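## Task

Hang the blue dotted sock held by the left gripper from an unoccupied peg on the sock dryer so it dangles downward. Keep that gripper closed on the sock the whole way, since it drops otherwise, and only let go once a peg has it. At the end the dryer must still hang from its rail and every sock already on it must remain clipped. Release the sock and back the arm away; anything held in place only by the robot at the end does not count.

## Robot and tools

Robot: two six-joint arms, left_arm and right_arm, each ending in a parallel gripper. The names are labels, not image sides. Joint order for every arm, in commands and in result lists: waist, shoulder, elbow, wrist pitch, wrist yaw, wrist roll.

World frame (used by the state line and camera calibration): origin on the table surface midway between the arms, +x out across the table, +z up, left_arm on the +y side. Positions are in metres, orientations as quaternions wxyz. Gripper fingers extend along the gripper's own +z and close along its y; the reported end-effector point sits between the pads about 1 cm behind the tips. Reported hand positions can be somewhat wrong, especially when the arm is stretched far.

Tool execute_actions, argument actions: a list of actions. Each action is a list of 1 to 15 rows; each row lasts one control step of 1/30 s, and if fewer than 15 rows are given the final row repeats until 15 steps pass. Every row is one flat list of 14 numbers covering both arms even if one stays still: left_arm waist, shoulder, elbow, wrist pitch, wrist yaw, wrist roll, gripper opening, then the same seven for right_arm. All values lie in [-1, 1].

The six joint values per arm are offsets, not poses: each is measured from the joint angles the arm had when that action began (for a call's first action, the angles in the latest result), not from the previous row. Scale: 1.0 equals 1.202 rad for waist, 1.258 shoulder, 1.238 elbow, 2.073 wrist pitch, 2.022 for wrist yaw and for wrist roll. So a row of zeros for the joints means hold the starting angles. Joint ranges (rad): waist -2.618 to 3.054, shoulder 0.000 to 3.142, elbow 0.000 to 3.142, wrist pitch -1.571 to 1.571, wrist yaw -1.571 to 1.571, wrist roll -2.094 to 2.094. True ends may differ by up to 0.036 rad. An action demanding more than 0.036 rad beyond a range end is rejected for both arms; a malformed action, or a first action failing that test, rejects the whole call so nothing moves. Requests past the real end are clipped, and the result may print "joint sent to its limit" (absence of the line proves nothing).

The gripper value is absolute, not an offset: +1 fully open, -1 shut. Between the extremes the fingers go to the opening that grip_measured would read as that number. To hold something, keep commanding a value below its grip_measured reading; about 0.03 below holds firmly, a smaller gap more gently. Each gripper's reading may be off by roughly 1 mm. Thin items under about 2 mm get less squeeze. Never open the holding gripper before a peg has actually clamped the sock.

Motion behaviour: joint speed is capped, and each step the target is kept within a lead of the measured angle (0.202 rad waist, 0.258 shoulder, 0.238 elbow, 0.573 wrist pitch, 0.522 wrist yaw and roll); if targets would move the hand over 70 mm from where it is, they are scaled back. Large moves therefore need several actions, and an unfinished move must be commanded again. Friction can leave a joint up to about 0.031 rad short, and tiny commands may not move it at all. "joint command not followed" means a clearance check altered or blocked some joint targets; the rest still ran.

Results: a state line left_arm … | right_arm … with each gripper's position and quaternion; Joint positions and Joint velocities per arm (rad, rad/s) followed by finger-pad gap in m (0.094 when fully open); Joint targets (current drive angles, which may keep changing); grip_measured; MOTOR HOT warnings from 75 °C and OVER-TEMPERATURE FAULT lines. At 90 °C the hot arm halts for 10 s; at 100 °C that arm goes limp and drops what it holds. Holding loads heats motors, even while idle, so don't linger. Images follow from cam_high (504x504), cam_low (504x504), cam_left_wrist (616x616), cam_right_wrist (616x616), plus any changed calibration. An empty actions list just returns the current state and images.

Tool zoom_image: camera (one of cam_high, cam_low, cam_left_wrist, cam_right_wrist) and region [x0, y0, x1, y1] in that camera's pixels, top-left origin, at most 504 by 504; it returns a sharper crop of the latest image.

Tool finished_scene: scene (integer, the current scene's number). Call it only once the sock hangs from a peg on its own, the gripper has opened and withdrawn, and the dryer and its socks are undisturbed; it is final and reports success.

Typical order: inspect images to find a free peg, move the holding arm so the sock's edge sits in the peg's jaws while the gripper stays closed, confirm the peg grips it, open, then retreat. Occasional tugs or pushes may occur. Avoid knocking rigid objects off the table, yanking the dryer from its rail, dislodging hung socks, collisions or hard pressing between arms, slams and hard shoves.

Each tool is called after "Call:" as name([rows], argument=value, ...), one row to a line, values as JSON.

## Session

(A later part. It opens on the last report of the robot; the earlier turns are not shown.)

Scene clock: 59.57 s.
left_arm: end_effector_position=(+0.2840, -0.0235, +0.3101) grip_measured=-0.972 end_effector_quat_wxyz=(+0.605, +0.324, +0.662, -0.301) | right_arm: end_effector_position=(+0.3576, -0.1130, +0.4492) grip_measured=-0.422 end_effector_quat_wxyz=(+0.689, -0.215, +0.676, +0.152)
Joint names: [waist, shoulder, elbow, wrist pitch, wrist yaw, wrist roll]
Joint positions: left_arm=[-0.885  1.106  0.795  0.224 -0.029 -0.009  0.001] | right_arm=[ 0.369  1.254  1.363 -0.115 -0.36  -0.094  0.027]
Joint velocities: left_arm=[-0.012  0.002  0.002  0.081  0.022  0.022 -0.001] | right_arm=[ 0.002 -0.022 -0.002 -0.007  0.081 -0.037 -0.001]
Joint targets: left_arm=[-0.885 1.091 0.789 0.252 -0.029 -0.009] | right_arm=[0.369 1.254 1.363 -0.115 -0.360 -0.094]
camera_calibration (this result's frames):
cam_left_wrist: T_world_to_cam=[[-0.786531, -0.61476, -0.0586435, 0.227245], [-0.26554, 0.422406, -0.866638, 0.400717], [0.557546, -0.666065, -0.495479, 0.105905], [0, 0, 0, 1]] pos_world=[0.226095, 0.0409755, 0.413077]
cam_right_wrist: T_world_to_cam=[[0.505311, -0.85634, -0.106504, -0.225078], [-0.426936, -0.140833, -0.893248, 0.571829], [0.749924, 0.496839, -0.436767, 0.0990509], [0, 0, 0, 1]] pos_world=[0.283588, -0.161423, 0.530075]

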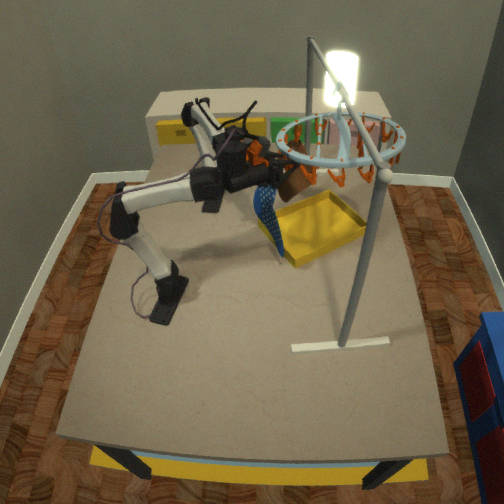

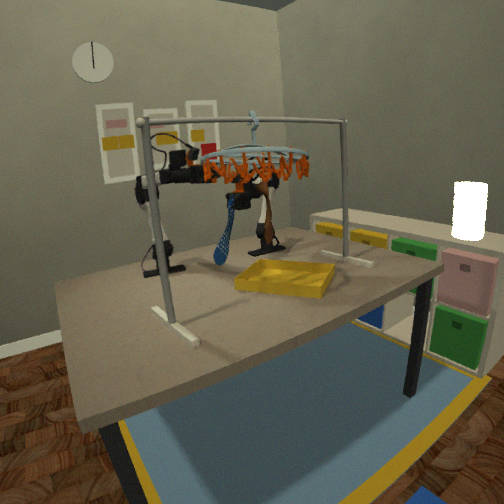

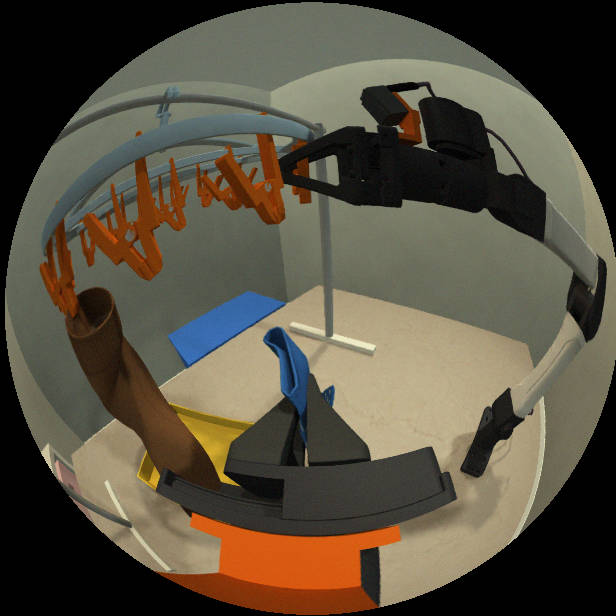

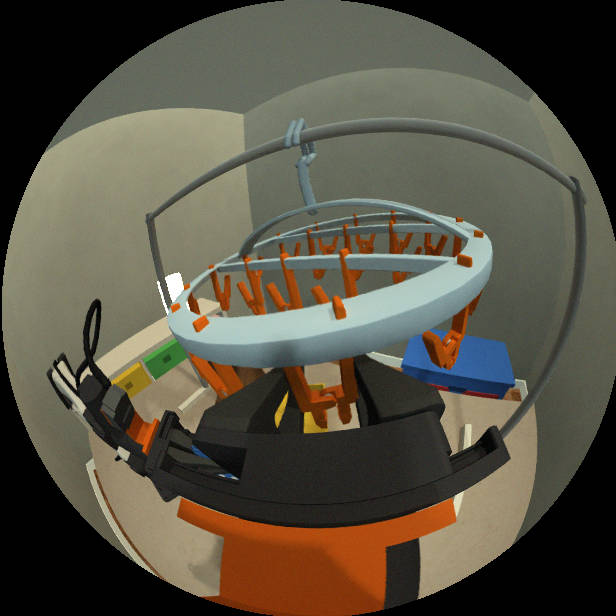

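Call:
execute_actions([
  [[0,0.06,0.07,0.04,0,0,-1,0,0,0,0,0,0,0.0]],
  [[0,0.06,0.07,0.03,0,0,-1,0,-0.035,0,0,0,0,0.0]],
  [[0,0.05,0.06,0,0,0,-1,0,0,0,0,0,0,-0.1],[0,0.05,0.06,0,0,0,-1,0,0,0,0,0,0,-0.2],[0,0.05,0.06,0,0,0,-1,0,0,0,0,0,0,-0.25],[0,0.05,0.06,0,0,0,-1,0,0,0,0,0,0,-0.3],[0,0.05,0.06,0,0,0,-1,0,0,0,0,0,0,-0.35],[0,0.05,0.06,0,0,0,-1,0,0,0,0,0,0,-0.4],[0,0.05,0.06,0,0,0,-1,0,0,0,0,0,0,-0.45]],
  [[0,0,0,0,0,0,-1,0,0,0,0,0,0,-0.47]],
])

Call:
zoom_image(camera="cam_right_wrist", region=[200,240,450,440])

Call:
zoom_image(camera="cam_left_wrist", region=[180,120,480,420])

Call:
zoom_image(camera="cam_low", region=[170,130,290,250])

Scene clock: 70.23 s.
left_arm: end_effector_position=(+0.3092, -0.0585, +0.3578) grip_measured=-0.972 end_effector_quat_wxyz=(+0.642, +0.305, +0.626, -0.321) | right_arm: end_effector_position=(+0.3478, -0.1146, +0.4605) grip_measured=-0.412 end_effector_quat_wxyz=(+0.699, -0.216, +0.665, +0.150)
Joint names: [waist, shoulder, elbow, wrist pitch, wrist yaw, wrist roll]
Joint positions: left_arm=[-0.885  1.278  0.976  0.331 -0.029 -0.009  0.001] | right_arm=[ 0.369  1.224  1.363 -0.115 -0.36  -0.094  0.028]
Joint velocities: left_arm=[-0.027 -0.022 -0.007 -0.051 -0.066  0.037 -0.   ] | right_arm=[-0.012  0.022 -0.007  0.081  0.007 -0.022  0.   ]
Joint targets: left_arm=[-0.885 1.278 0.976 0.331 -0.029 -0.009] | right_arm=[0.369 1.224 1.363 -0.115 -0.360 -0.094]
camera_calibration (this result's frames):
cam_left_wrist: T_world_to_cam=[[-0.782705, -0.62007, -0.0537207, 0.225102], [-0.20476, 0.338049, -0.918584, 0.458347], [0.587746, -0.70798, -0.391558, 0.0431718], [0, 0, 0, 1]] pos_world=[0.244666, 0.0152004, 0.450027]
cam_right_wrist: T_world_to_cam=[[0.508244, -0.85585, -0.0959613, -0.22611], [-0.400871, -0.136482, -0.905911, 0.574732], [0.762227, 0.498892, -0.412451, 0.0969831], [0, 0, 0, 1]] pos_world=[0.271389, -0.16346, 0.538959]

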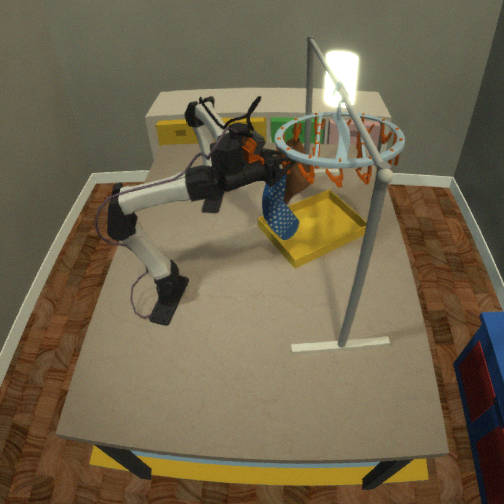

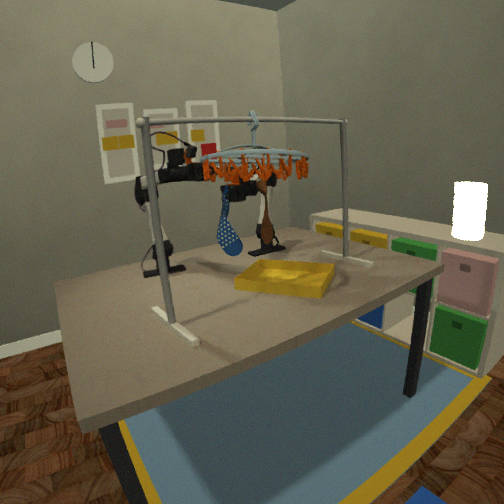

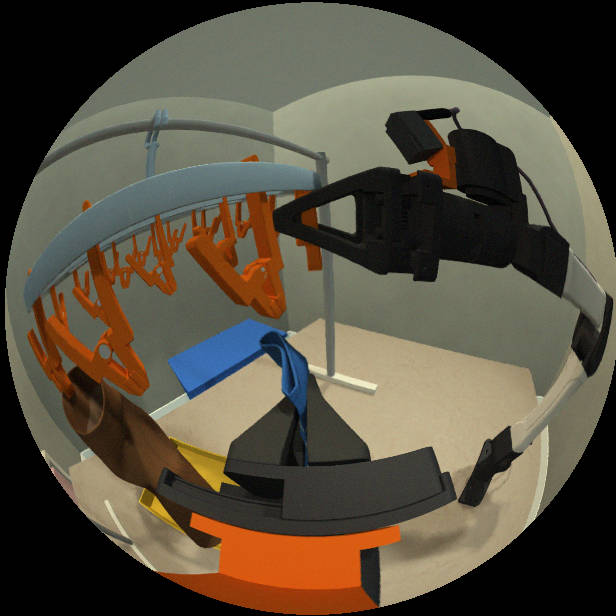

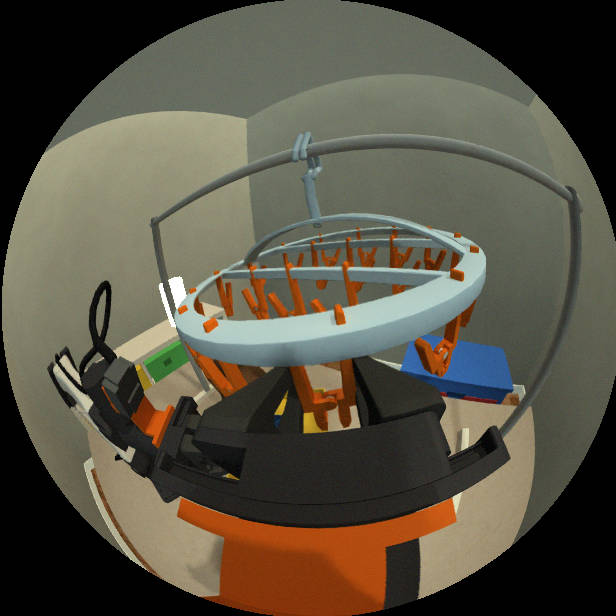

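Region (200, 240, 450, 440) of cam_right_wrist's 616x616 image, scaled by 2.016, with more detail than that image has; it fills the top 403 rows of this view, and the rest is white.

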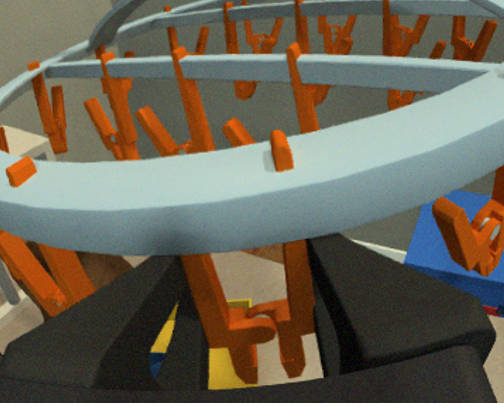

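Region (180, 120, 480, 420) of cam_left_wrist's 616x616 image, scaled by 1.680, with more detail than that image has.

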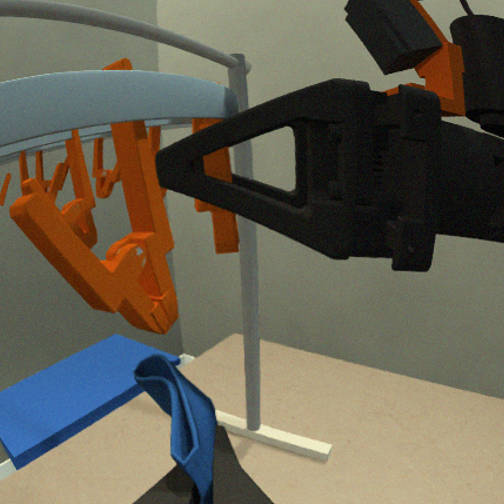

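Region (170, 130, 290, 250) of cam_low's 504x504 image, scaled by 4.200, with more detail than that image has.

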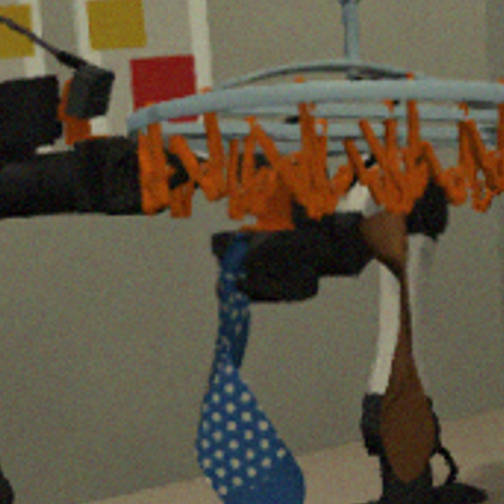

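Call:
execute_actions([
  [[-0.04,0.05,-0.12,0.1,-0.04,0.04,-1,0,0,0,0,0,0,-0.45]],
  [[-0.04,0.08,-0.08,0.14,-0.07,0.04,-1,0.1,0.02,0.025,0,0.11,0,-0.45]],
  [[-0.04,0.08,0,0.14,-0.07,0.04,-1,0.1,0.02,0.025,0,0.11,0,-0.45]],
  [[-0.04,0.08,0,0.14,-0.07,0.04,-1,0,0,0,0,0,0,-0.45]],
])

Scene clock: 87.17 s.
left_arm: end_effector_position=(+0.3124, -0.0685, +0.3232) grip_measured=-0.972 end_effector_quat_wxyz=(+0.799, +0.186, +0.529, -0.217) | right_arm: end_effector_position=(+0.3443, -0.0879, +0.4704) grip_measured=-0.412 end_effector_quat_wxyz=(+0.716, -0.151, +0.676, +0.092)
Joint names: [waist, shoulder, elbow, wrist pitch, wrist yaw, wrist roll]
Joint positions: left_arm=[-1.056  1.626  0.755  1.301 -0.474  0.28   0.001] | right_arm=[ 0.608  1.231  1.389 -0.117  0.057 -0.094  0.028]
Joint velocities: left_arm=[ 0.007 -0.002 -0.007  0.066 -0.051 -0.007  0.001] | right_arm=[-0.007 -0.002  0.012  0.007  0.022 -0.022 -0.   ]
Joint targets: left_arm=[-1.061 1.634 0.755 1.327 -0.489 0.289] | right_arm=[0.608 1.231 1.389 -0.117 0.056 -0.094]
camera_calibration (this result's frames):
cam_left_wrist: T_world_to_cam=[[-0.508916, -0.852222, -0.121336, 0.13992], [0.021597, 0.128269, -0.991504, 0.369067], [0.860545, -0.507213, -0.046873, -0.162222], [0, 0, 0, 1]] pos_world=[0.202836, -0.0103786, 0.375305]
cam_right_wrist: T_world_to_cam=[[0.35055, -0.930503, -0.106198, -0.148044], [-0.405384, -0.048537, -0.912857, 0.598475], [0.844262, 0.363054, -0.394226, 0.0416094], [0, 0, 0, 1]] pos_world=[0.25938, -0.123814, 0.547003]

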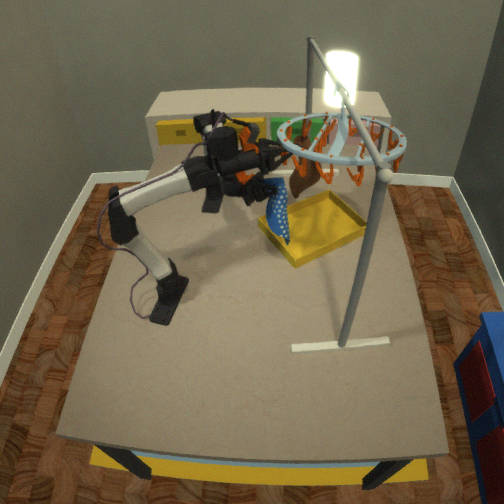

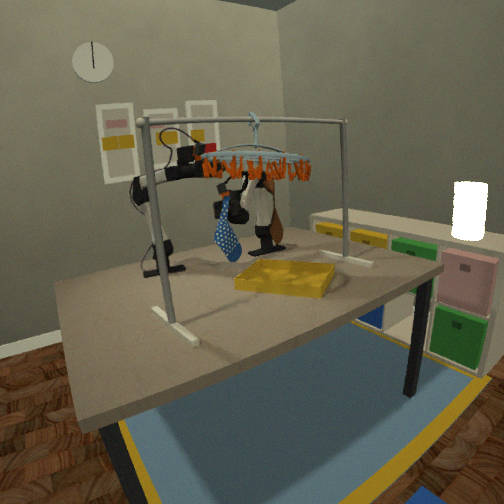

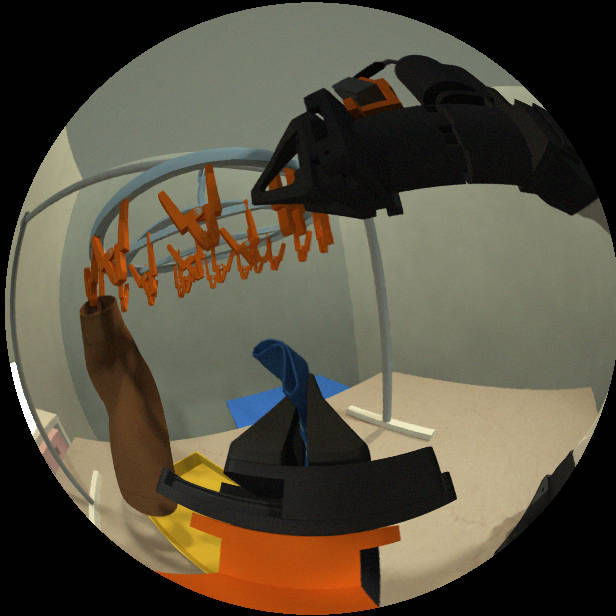

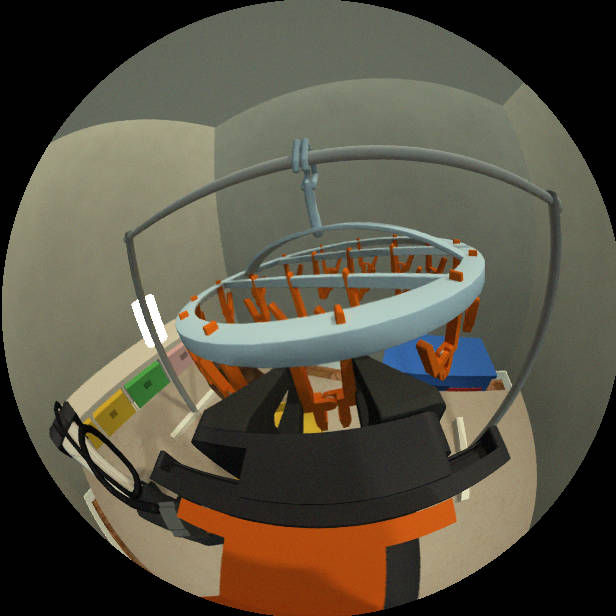

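Call:
execute_actions([
  [[0,-0.08,0.035,-0.06,0,0,-1,0,0,0,0,0,0,-0.45]],
  [[0,-0.08,0.035,-0.06,0,0,-1,0,0,0,0,0,0,-0.45]],
])

Call:
zoom_image(camera="cam_left_wrist", region=[200,200,400,400])

Call:
zoom_image(camera="cam_right_wrist", region=[230,320,410,450])

Call:
zoom_image(camera="cam_high", region=[230,110,350,210])

Scene clock: 93.53 s.
left_arm: end_effector_position=(+0.3020, -0.0453, +0.3845) grip_measured=-0.972 end_effector_quat_wxyz=(+0.808, +0.172, +0.518, -0.223) | right_arm: end_effector_position=(+0.3443, -0.0879, +0.4704) grip_measured=-0.412 end_effector_quat_wxyz=(+0.716, -0.151, +0.676, +0.092)
Joint names: [waist, shoulder, elbow, wrist pitch, wrist yaw, wrist roll]
Joint positions: left_arm=[-1.056  1.43   0.81   1.093 -0.479  0.282  0.001] | right_arm=[ 0.608  1.231  1.389 -0.117  0.057 -0.094  0.028]
Joint velocities: left_arm=[ 0.022 -0.002  0.002 -0.066  0.022 -0.022 -0.001] | right_arm=[ 0.012 -0.007 -0.002 -0.022 -0.081 -0.037 -0.001]
Joint targets: left_arm=[-1.056 1.428 0.826 1.073 -0.479 0.282] | right_arm=[0.608 1.231 1.389 -0.117 0.057 -0.094]
camera_calibration (this result's frames):
cam_left_wrist: T_world_to_cam=[[-0.502248, -0.859038, -0.098997, 0.150893], [0.0386924, 0.0920438, -0.995003, 0.421707], [0.863858, -0.503568, -0.0129906, -0.152449], [0, 0, 0, 1]] pos_world=[0.191163, 0.0140393, 0.432557]
cam_right_wrist: T_world_to_cam=[[0.35055, -0.930503, -0.106198, -0.148044], [-0.405384, -0.048537, -0.912857, 0.598475], [0.844262, 0.363054, -0.394226, 0.0416094], [0, 0, 0, 1]] pos_world=[0.25938, -0.123814, 0.547003]

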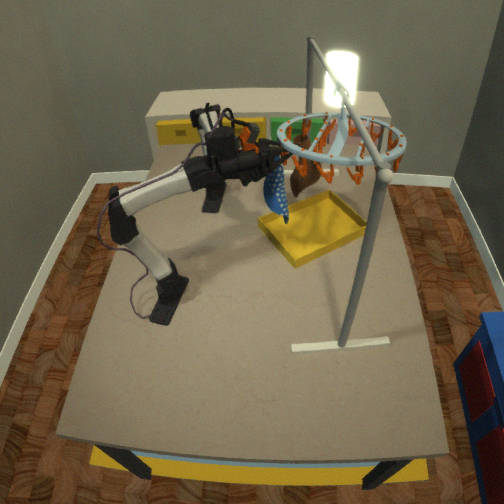

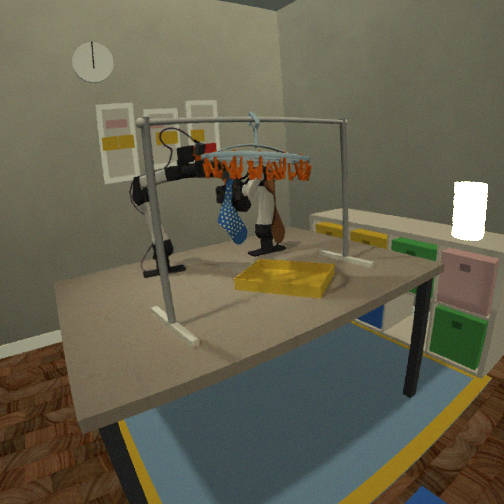

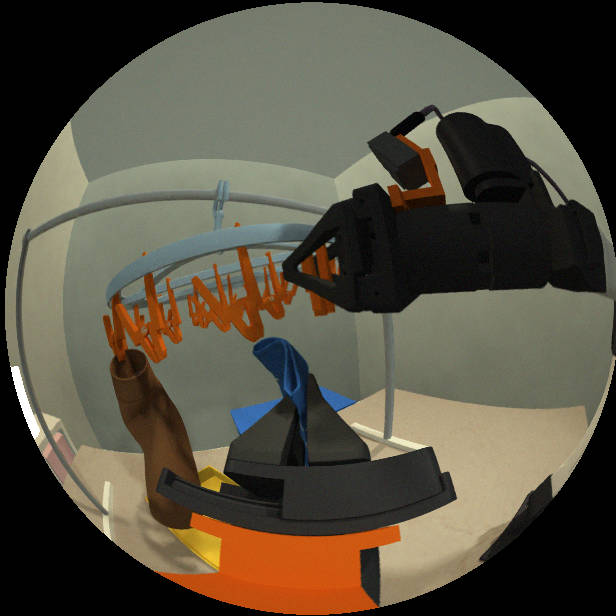

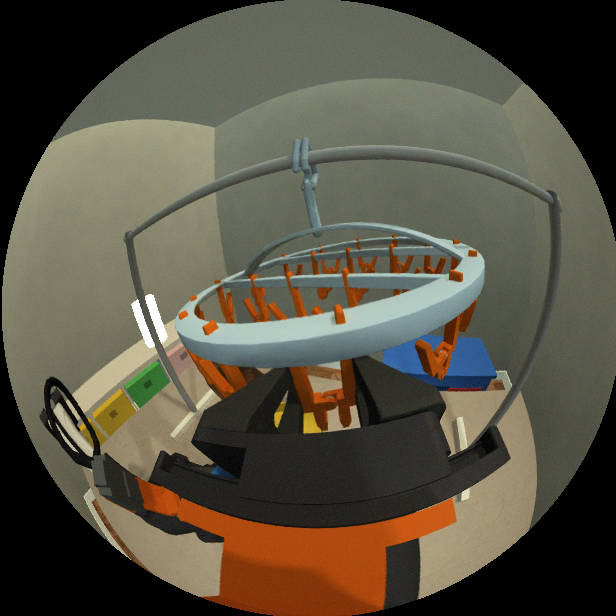

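Region (200, 200, 400, 400) of cam_left_wrist's 616x616 image, scaled by 2.520, with more detail than that image has.

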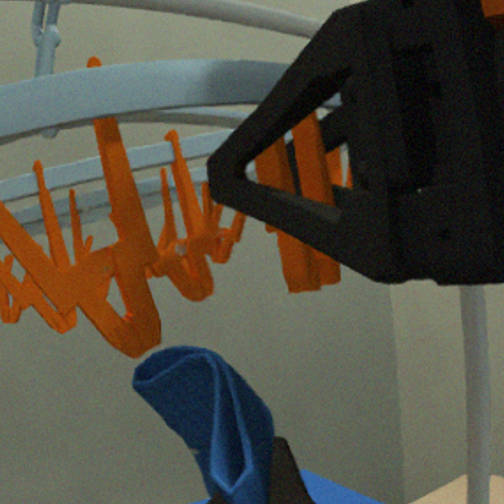

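Region (230, 320, 410, 450) of cam_right_wrist's 616x616 image, scaled by 2.800, with more detail than that image has.

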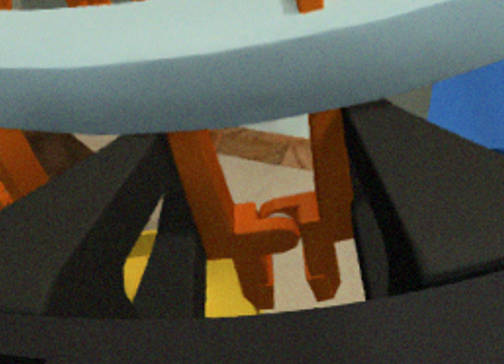

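Region (230, 110, 350, 210) of cam_high's 504x504 image, scaled by 4.200, with more detail than that image has.

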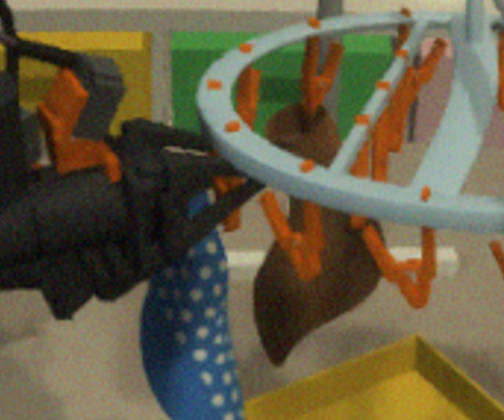

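Call:
execute_actions([
  [[0.06,0.045,0.03,0,0.125,-0.06,-1,0,0,0,0,0,0,-0.45]],
  [[0.065,0.045,0.04,0,0.125,-0.06,-1,0,0,0,0,0,0,-0.45]],
  [[0,0,0,0,0,0,-1,0,0,0,0,0,0,-0.45]],
])

Call:
zoom_image(camera="cam_left_wrist", region=[200,200,400,400])

Call:
zoom_image(camera="cam_right_wrist", region=[230,320,410,450])

Scene clock: 101.03 s.
left_arm: end_effector_position=(+0.3077, -0.0826, +0.3745) grip_measured=-0.972 end_effector_quat_wxyz=(+0.756, +0.263, +0.474, -0.368) | right_arm: end_effector_position=(+0.3443, -0.0879, +0.4704) grip_measured=-0.412 end_effector_quat_wxyz=(+0.716, -0.151, +0.676, +0.092)
Joint names: [waist, shoulder, elbow, wrist pitch, wrist yaw, wrist roll]
Joint positions: left_arm=[-0.913  1.519  0.854  1.091 -0.013  0.06   0.001] | right_arm=[ 0.608  1.231  1.389 -0.117  0.057 -0.094  0.028]
Joint velocities: left_arm=[ 0.007  0.012 -0.002  0.007 -0.022 -0.007 -0.   ] | right_arm=[ 0.012  0.007  0.002 -0.037  0.007  0.022 -0.001]
Joint targets: left_arm=[-0.913 1.519 0.854 1.091 -0.014 0.060] | right_arm=[0.608 1.231 1.389 -0.117 0.057 -0.094]
camera_calibration (this result's frames):
cam_left_wrist: T_world_to_cam=[[-0.777414, -0.62079, -0.10123, 0.225902], [0.076972, 0.0658356, -0.994857, 0.400925], [0.624262, -0.781208, -0.00339811, -0.129109], [0, 0, 0, 1]] pos_world=[0.225357, 0.0129815, 0.421293]
cam_right_wrist: T_world_to_cam=[[0.35055, -0.930503, -0.106198, -0.148044], [-0.405384, -0.048537, -0.912857, 0.598475], [0.844262, 0.363054, -0.394226, 0.0416094], [0, 0, 0, 1]] pos_world=[0.25938, -0.123814, 0.547003]

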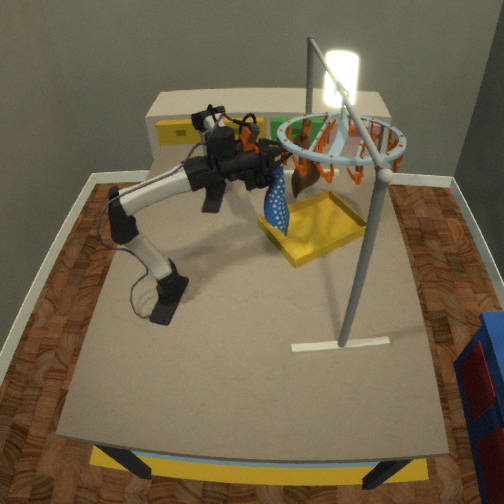

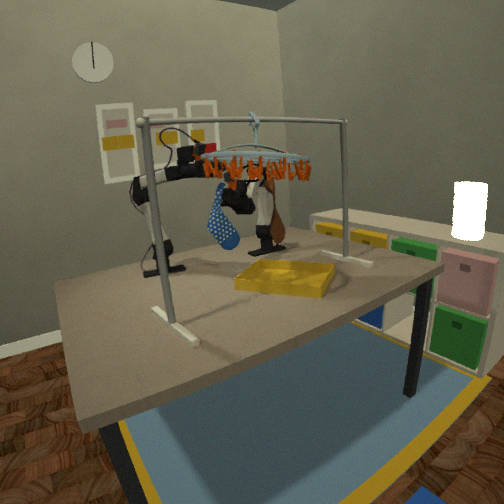

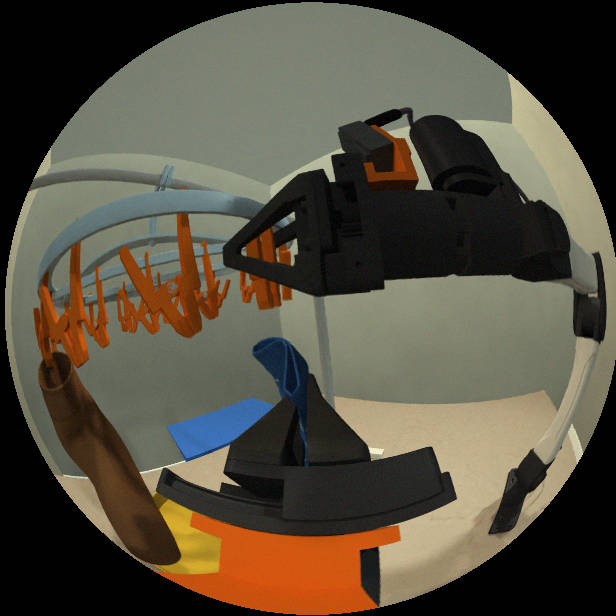

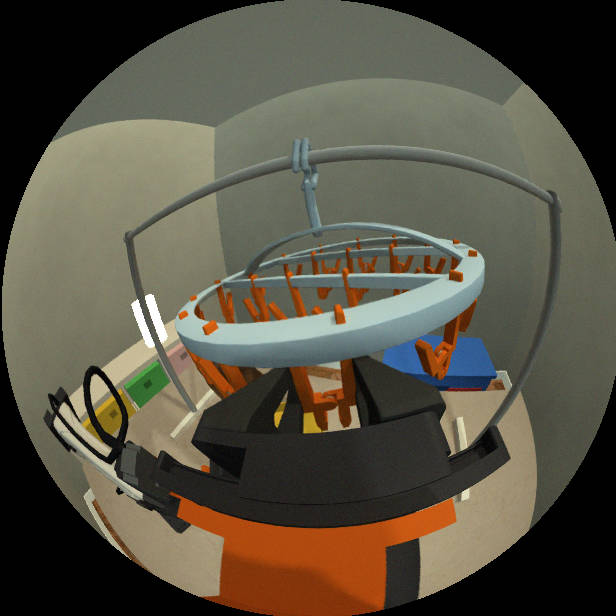

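Region (200, 200, 400, 400) of cam_left_wrist's 616x616 image, scaled by 2.520, with more detail than that image has.

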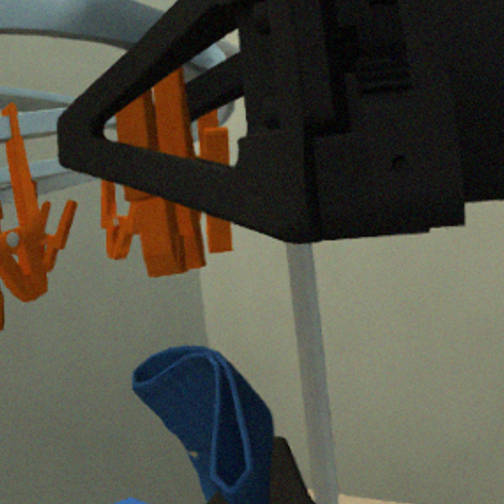

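Region (230, 320, 410, 450) of cam_right_wrist's 616x616 image, scaled by 2.800, with more detail than that image has.

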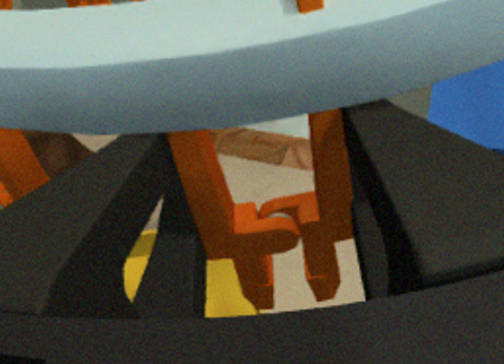

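Call:
execute_actions([
  [[0.09,0,0.04,0,0.11,-0.045,-1,0,0,0,0,0,0,-0.45]],
  [[0,0,0,0,0,0,-1,0,0,0,0,0,0,-0.45]],
])

Call:
zoom_image(camera="cam_left_wrist", region=[200,200,400,400])

Call:
zoom_image(camera="cam_right_wrist", region=[230,320,410,450])

Scene clock: 106.30 s.
left_arm: end_effector_position=(+0.3196, -0.0724, +0.3854) grip_measured=-0.972 end_effector_quat_wxyz=(+0.740, +0.290, +0.450, -0.407) | right_arm: end_effector_position=(+0.3443, -0.0879, +0.4704) grip_measured=-0.412 end_effector_quat_wxyz=(+0.716, -0.151, +0.676, +0.092)
Joint names: [waist, shoulder, elbow, wrist pitch, wrist yaw, wrist roll]
Joint positions: left_arm=[-0.803  1.519  0.882  1.088  0.19  -0.022  0.001] | right_arm=[ 0.608  1.231  1.389 -0.117  0.057 -0.094  0.028]
Joint velocities: left_arm=[-0.012  0.007 -0.012 -0.022  0.066  0.022 -0.001] | right_arm=[-0.007  0.017 -0.007  0.051 -0.007  0.007 -0.   ]
Joint targets: left_arm=[-0.803 1.519 0.882 1.088 0.190 -0.022] | right_arm=[0.608 1.231 1.389 -0.117 0.057 -0.094]
camera_calibration (this result's frames):
cam_left_wrist: T_world_to_cam=[[-0.838414, -0.533066, -0.113592, 0.27317], [0.10338, 0.0490942, -0.99343, 0.399956], [0.53514, -0.844648, 0.013947, -0.111362], [0, 0, 0, 1]] pos_world=[0.247276, 0.0319204, 0.429912]
cam_right_wrist: T_world_to_cam=[[0.35055, -0.930503, -0.106198, -0.148044], [-0.405384, -0.048537, -0.912857, 0.598475], [0.844262, 0.363054, -0.394226, 0.0416094], [0, 0, 0, 1]] pos_world=[0.25938, -0.123814, 0.547003]

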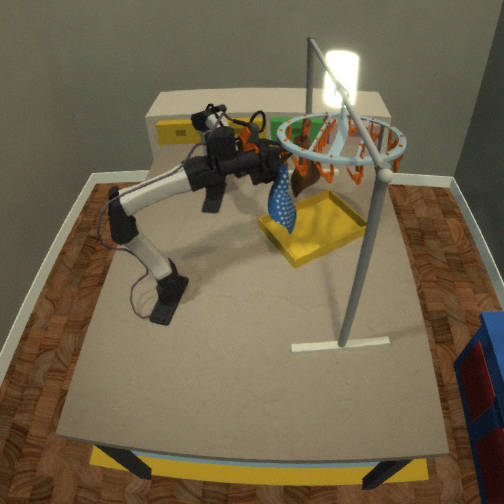

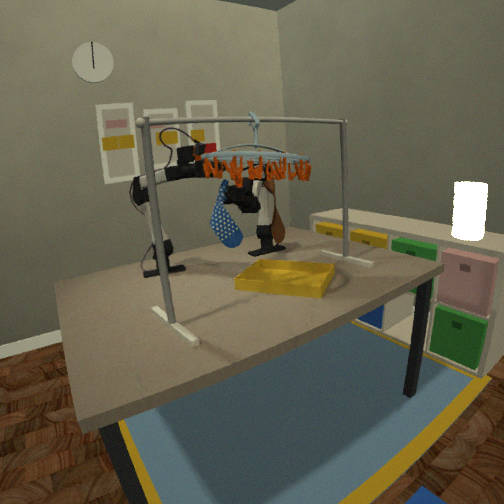

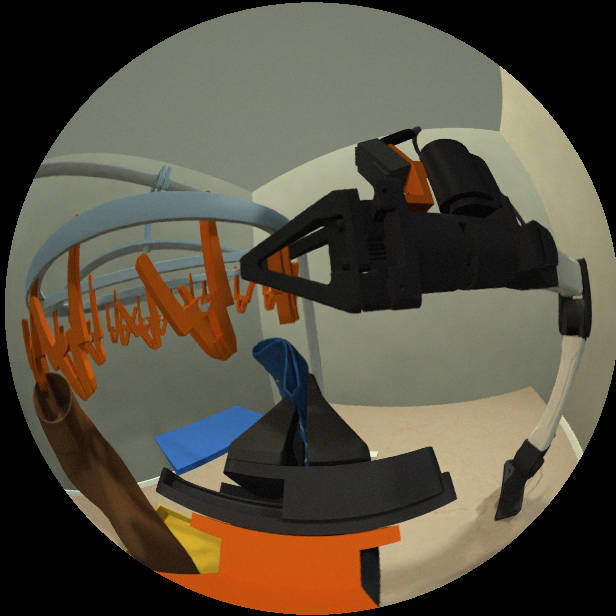

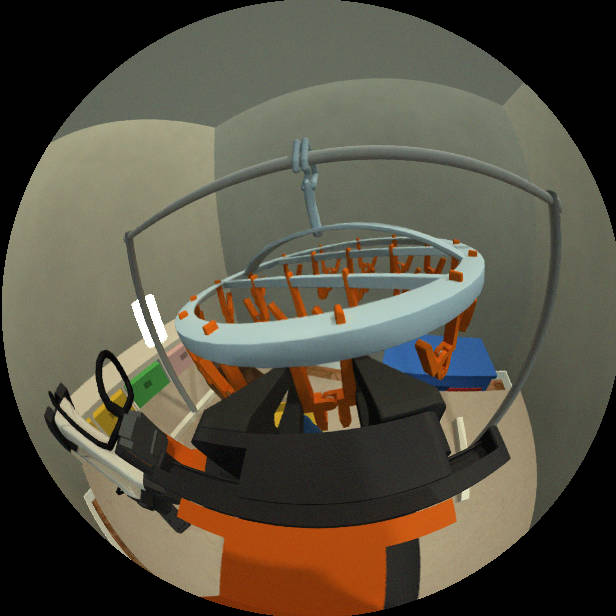

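Region (200, 200, 400, 400) of cam_left_wrist's 616x616 image, scaled by 2.520, with more detail than that image has.

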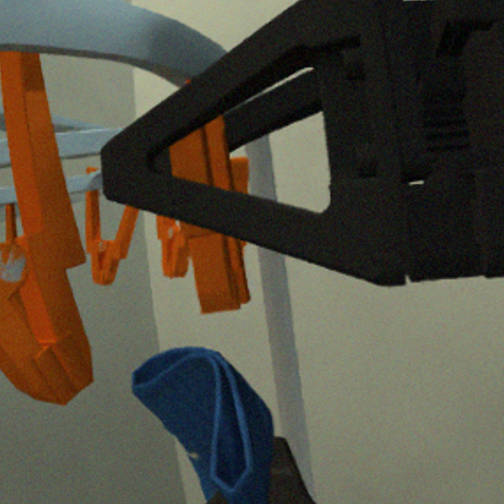

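Region (230, 320, 410, 450) of cam_right_wrist's 616x616 image, scaled by 2.800, with more detail than that image has.

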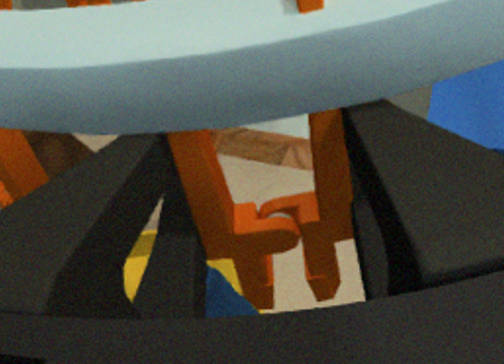

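Call:
execute_actions([
  [[-0.025,0.065,0.072,0,0,0,-1,0,0,0,0,0,0,-0.45]],
  [[0,0,0,0,0,0,-1,0,0,0,0,0,0,-0.45]],
])

Call:
zoom_image(camera="cam_left_wrist", region=[200,200,400,400])

Call:
zoom_image(camera="cam_right_wrist", region=[230,320,410,450])

Scene clock: 112.27 s.
left_arm: end_effector_position=(+0.3224, -0.0930, +0.3845) grip_measured=-0.972 end_effector_quat_wxyz=(+0.735, +0.295, +0.447, -0.416) | right_arm: end_effector_position=(+0.3443, -0.0879, +0.4704) grip_measured=-0.412 end_effector_quat_wxyz=(+0.716, -0.151, +0.676, +0.092)
Joint names: [waist, shoulder, elbow, wrist pitch, wrist yaw, wrist roll]
Joint positions: left_arm=[-0.827  1.589  0.949  1.089  0.19  -0.022  0.001] | right_arm=[ 0.608  1.231  1.389 -0.117  0.057 -0.094  0.028]
Joint velocities: left_arm=[-0.022 -0.007  0.002 -0.154 -0.007  0.066 -0.001] | right_arm=[ 0.002 -0.012  0.007 -0.037 -0.007  0.007 -0.   ]
Joint targets: left_arm=[-0.827 1.589 0.949 1.089 0.190 -0.022] | right_arm=[0.608 1.231 1.389 -0.117 0.057 -0.094]
camera_calibration (this result's frames):
cam_left_wrist: T_world_to_cam=[[-0.85095, -0.512888, -0.113273, 0.270228], [0.103077, 0.0483993, -0.993495, 0.399839], [0.515034, -0.85709, 0.0116814, -0.124032], [0, 0, 0, 1]] pos_world=[0.252617, 0.0129378, 0.429297]
cam_right_wrist: T_world_to_cam=[[0.35055, -0.930503, -0.106198, -0.148044], [-0.405384, -0.048537, -0.912857, 0.598475], [0.844262, 0.363054, -0.394226, 0.0416094], [0, 0, 0, 1]] pos_world=[0.25938, -0.123814, 0.547003]

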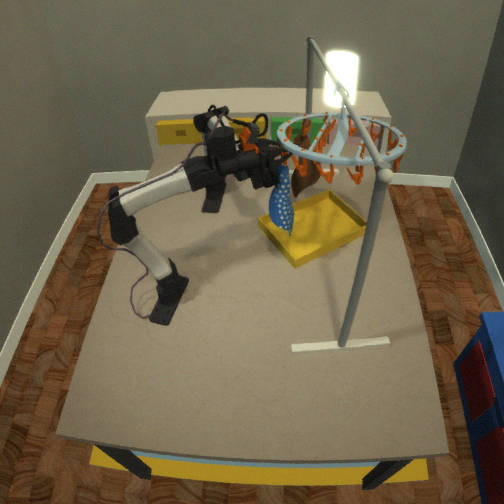

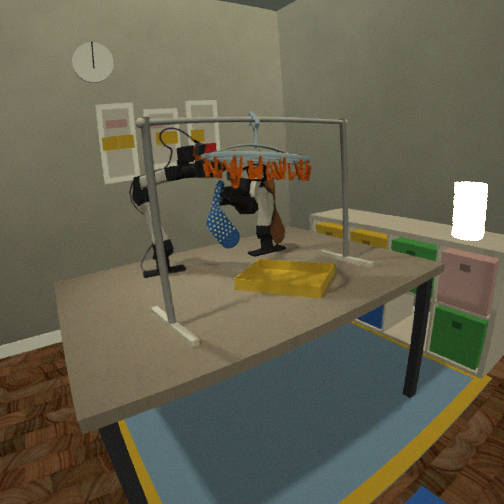

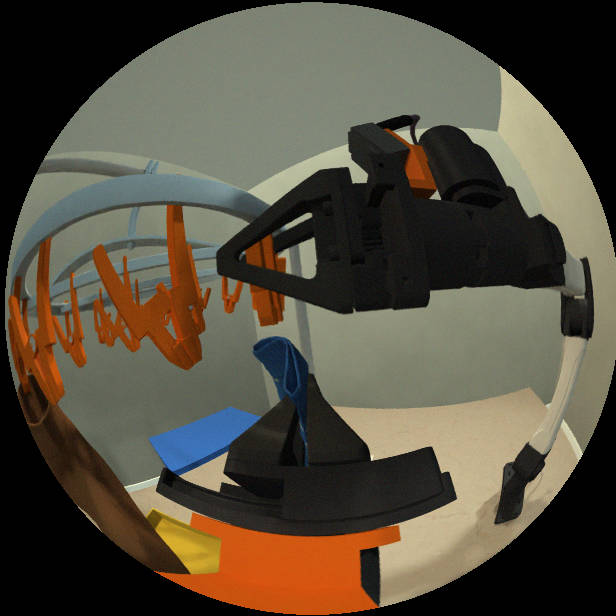

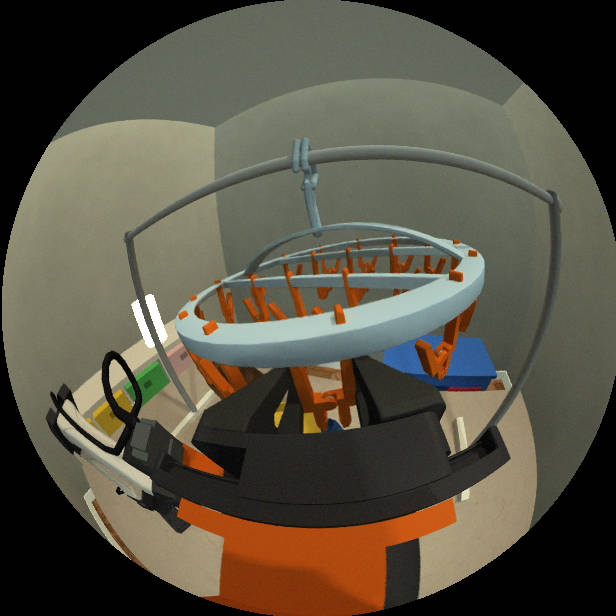

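Region (200, 200, 400, 400) of cam_left_wrist's 616x616 image, scaled by 2.520, with more detail than that image has.

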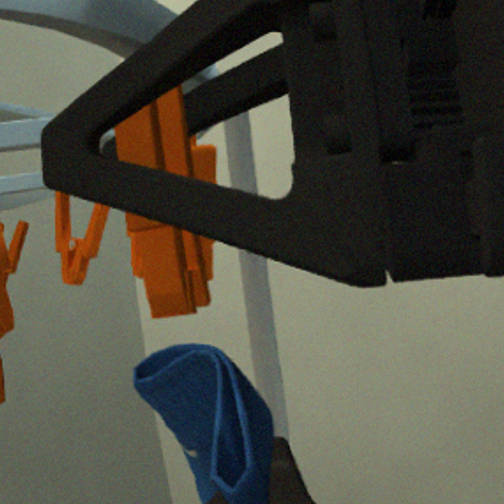

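Region (230, 320, 410, 450) of cam_right_wrist's 616x616 image, scaled by 2.800, with more detail than that image has.

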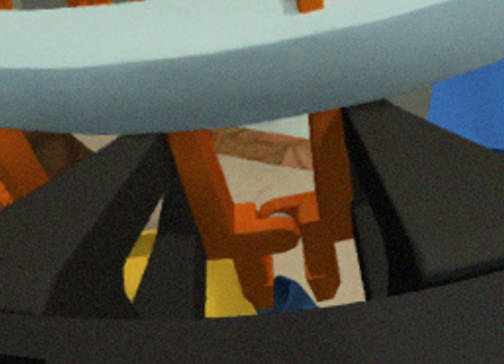

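Call:
execute_actions([
  [[0,0,0.045,0,0,0,-1,0,0,0,0,0,0,-0.45]],
  [[0,0,0,0,0,0,-1,0,0,0,0,0,0,-0.45]],
])

Call:
zoom_image(camera="cam_left_wrist", region=[200,200,400,400])

Call:
zoom_image(camera="cam_right_wrist", region=[230,320,410,450])

Scene clock: 116.63 s.
left_arm: end_effector_position=(+0.3223, -0.0930, +0.3996) grip_measured=-0.972 end_effector_quat_wxyz=(+0.743, +0.290, +0.435, -0.418) | right_arm: end_effector_position=(+0.3443, -0.0879, +0.4704) grip_measured=-0.412 end_effector_quat_wxyz=(+0.716, -0.151, +0.676, +0.092)
Joint names: [waist, shoulder, elbow, wrist pitch, wrist yaw, wrist roll]
Joint positions: left_arm=[-0.827  1.589  0.984  1.084  0.19  -0.022  0.001] | right_arm=[ 0.608  1.231  1.389 -0.117  0.057 -0.094  0.028]
Joint velocities: left_arm=[-0.007  0.017  0.002 -0.037 -0.007  0.022 -0.   ] | right_arm=[ 0.017 -0.002  0.012 -0.007  0.007 -0.022  0.   ]
Joint targets: left_arm=[-0.827 1.589 0.984 1.084 0.190 -0.022] | right_arm=[0.608 1.231 1.389 -0.117 0.057 -0.094]
camera_calibration (this result's frames):
cam_left_wrist: T_world_to_cam=[[-0.84867, -0.515688, -0.117575, 0.272653], [0.122681, 0.0243094, -0.992148, 0.405739], [0.514498, -0.856431, 0.0426346, -0.136282], [0, 0, 0, 1]] pos_world=[0.251732, 0.0140244, 0.440421]
cam_right_wrist: T_world_to_cam=[[0.35055, -0.930503, -0.106198, -0.148044], [-0.405384, -0.048537, -0.912857, 0.598475], [0.844262, 0.363054, -0.394226, 0.0416094], [0, 0, 0, 1]] pos_world=[0.25938, -0.123814, 0.547003]

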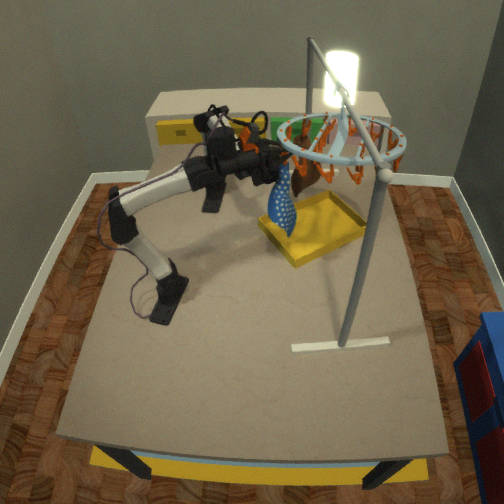

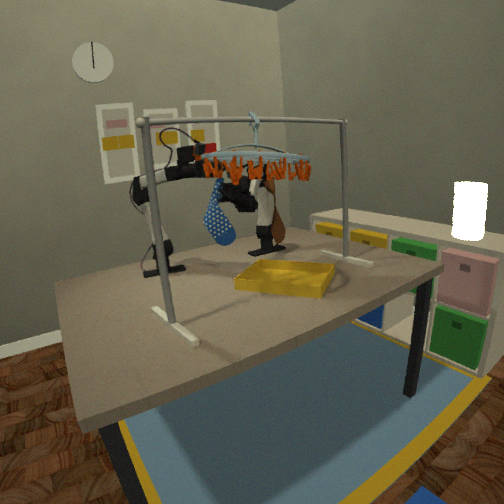

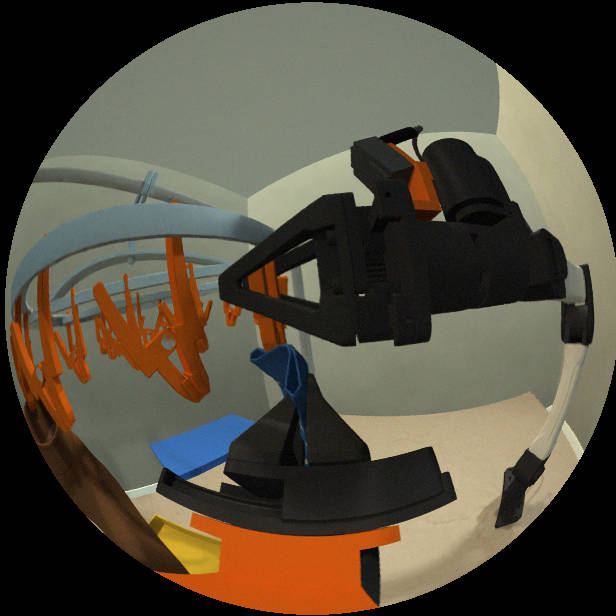

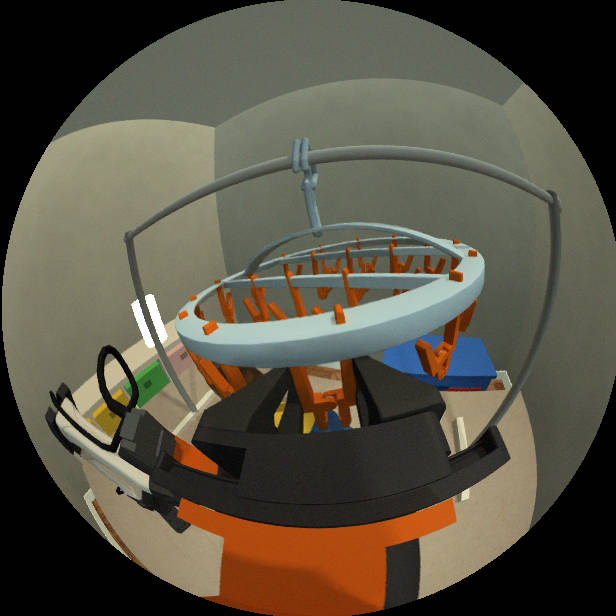

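Region (200, 200, 400, 400) of cam_left_wrist's 616x616 image, scaled by 2.520, with more detail than that image has.

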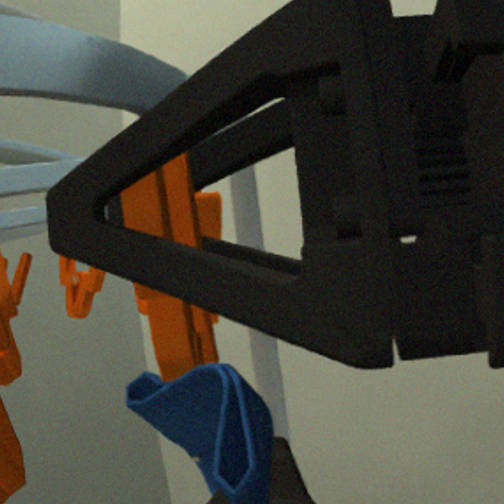

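Region (230, 320, 410, 450) of cam_right_wrist's 616x616 image, scaled by 2.800, with more detail than that image has.

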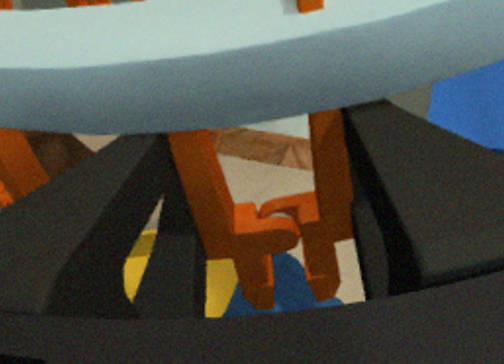

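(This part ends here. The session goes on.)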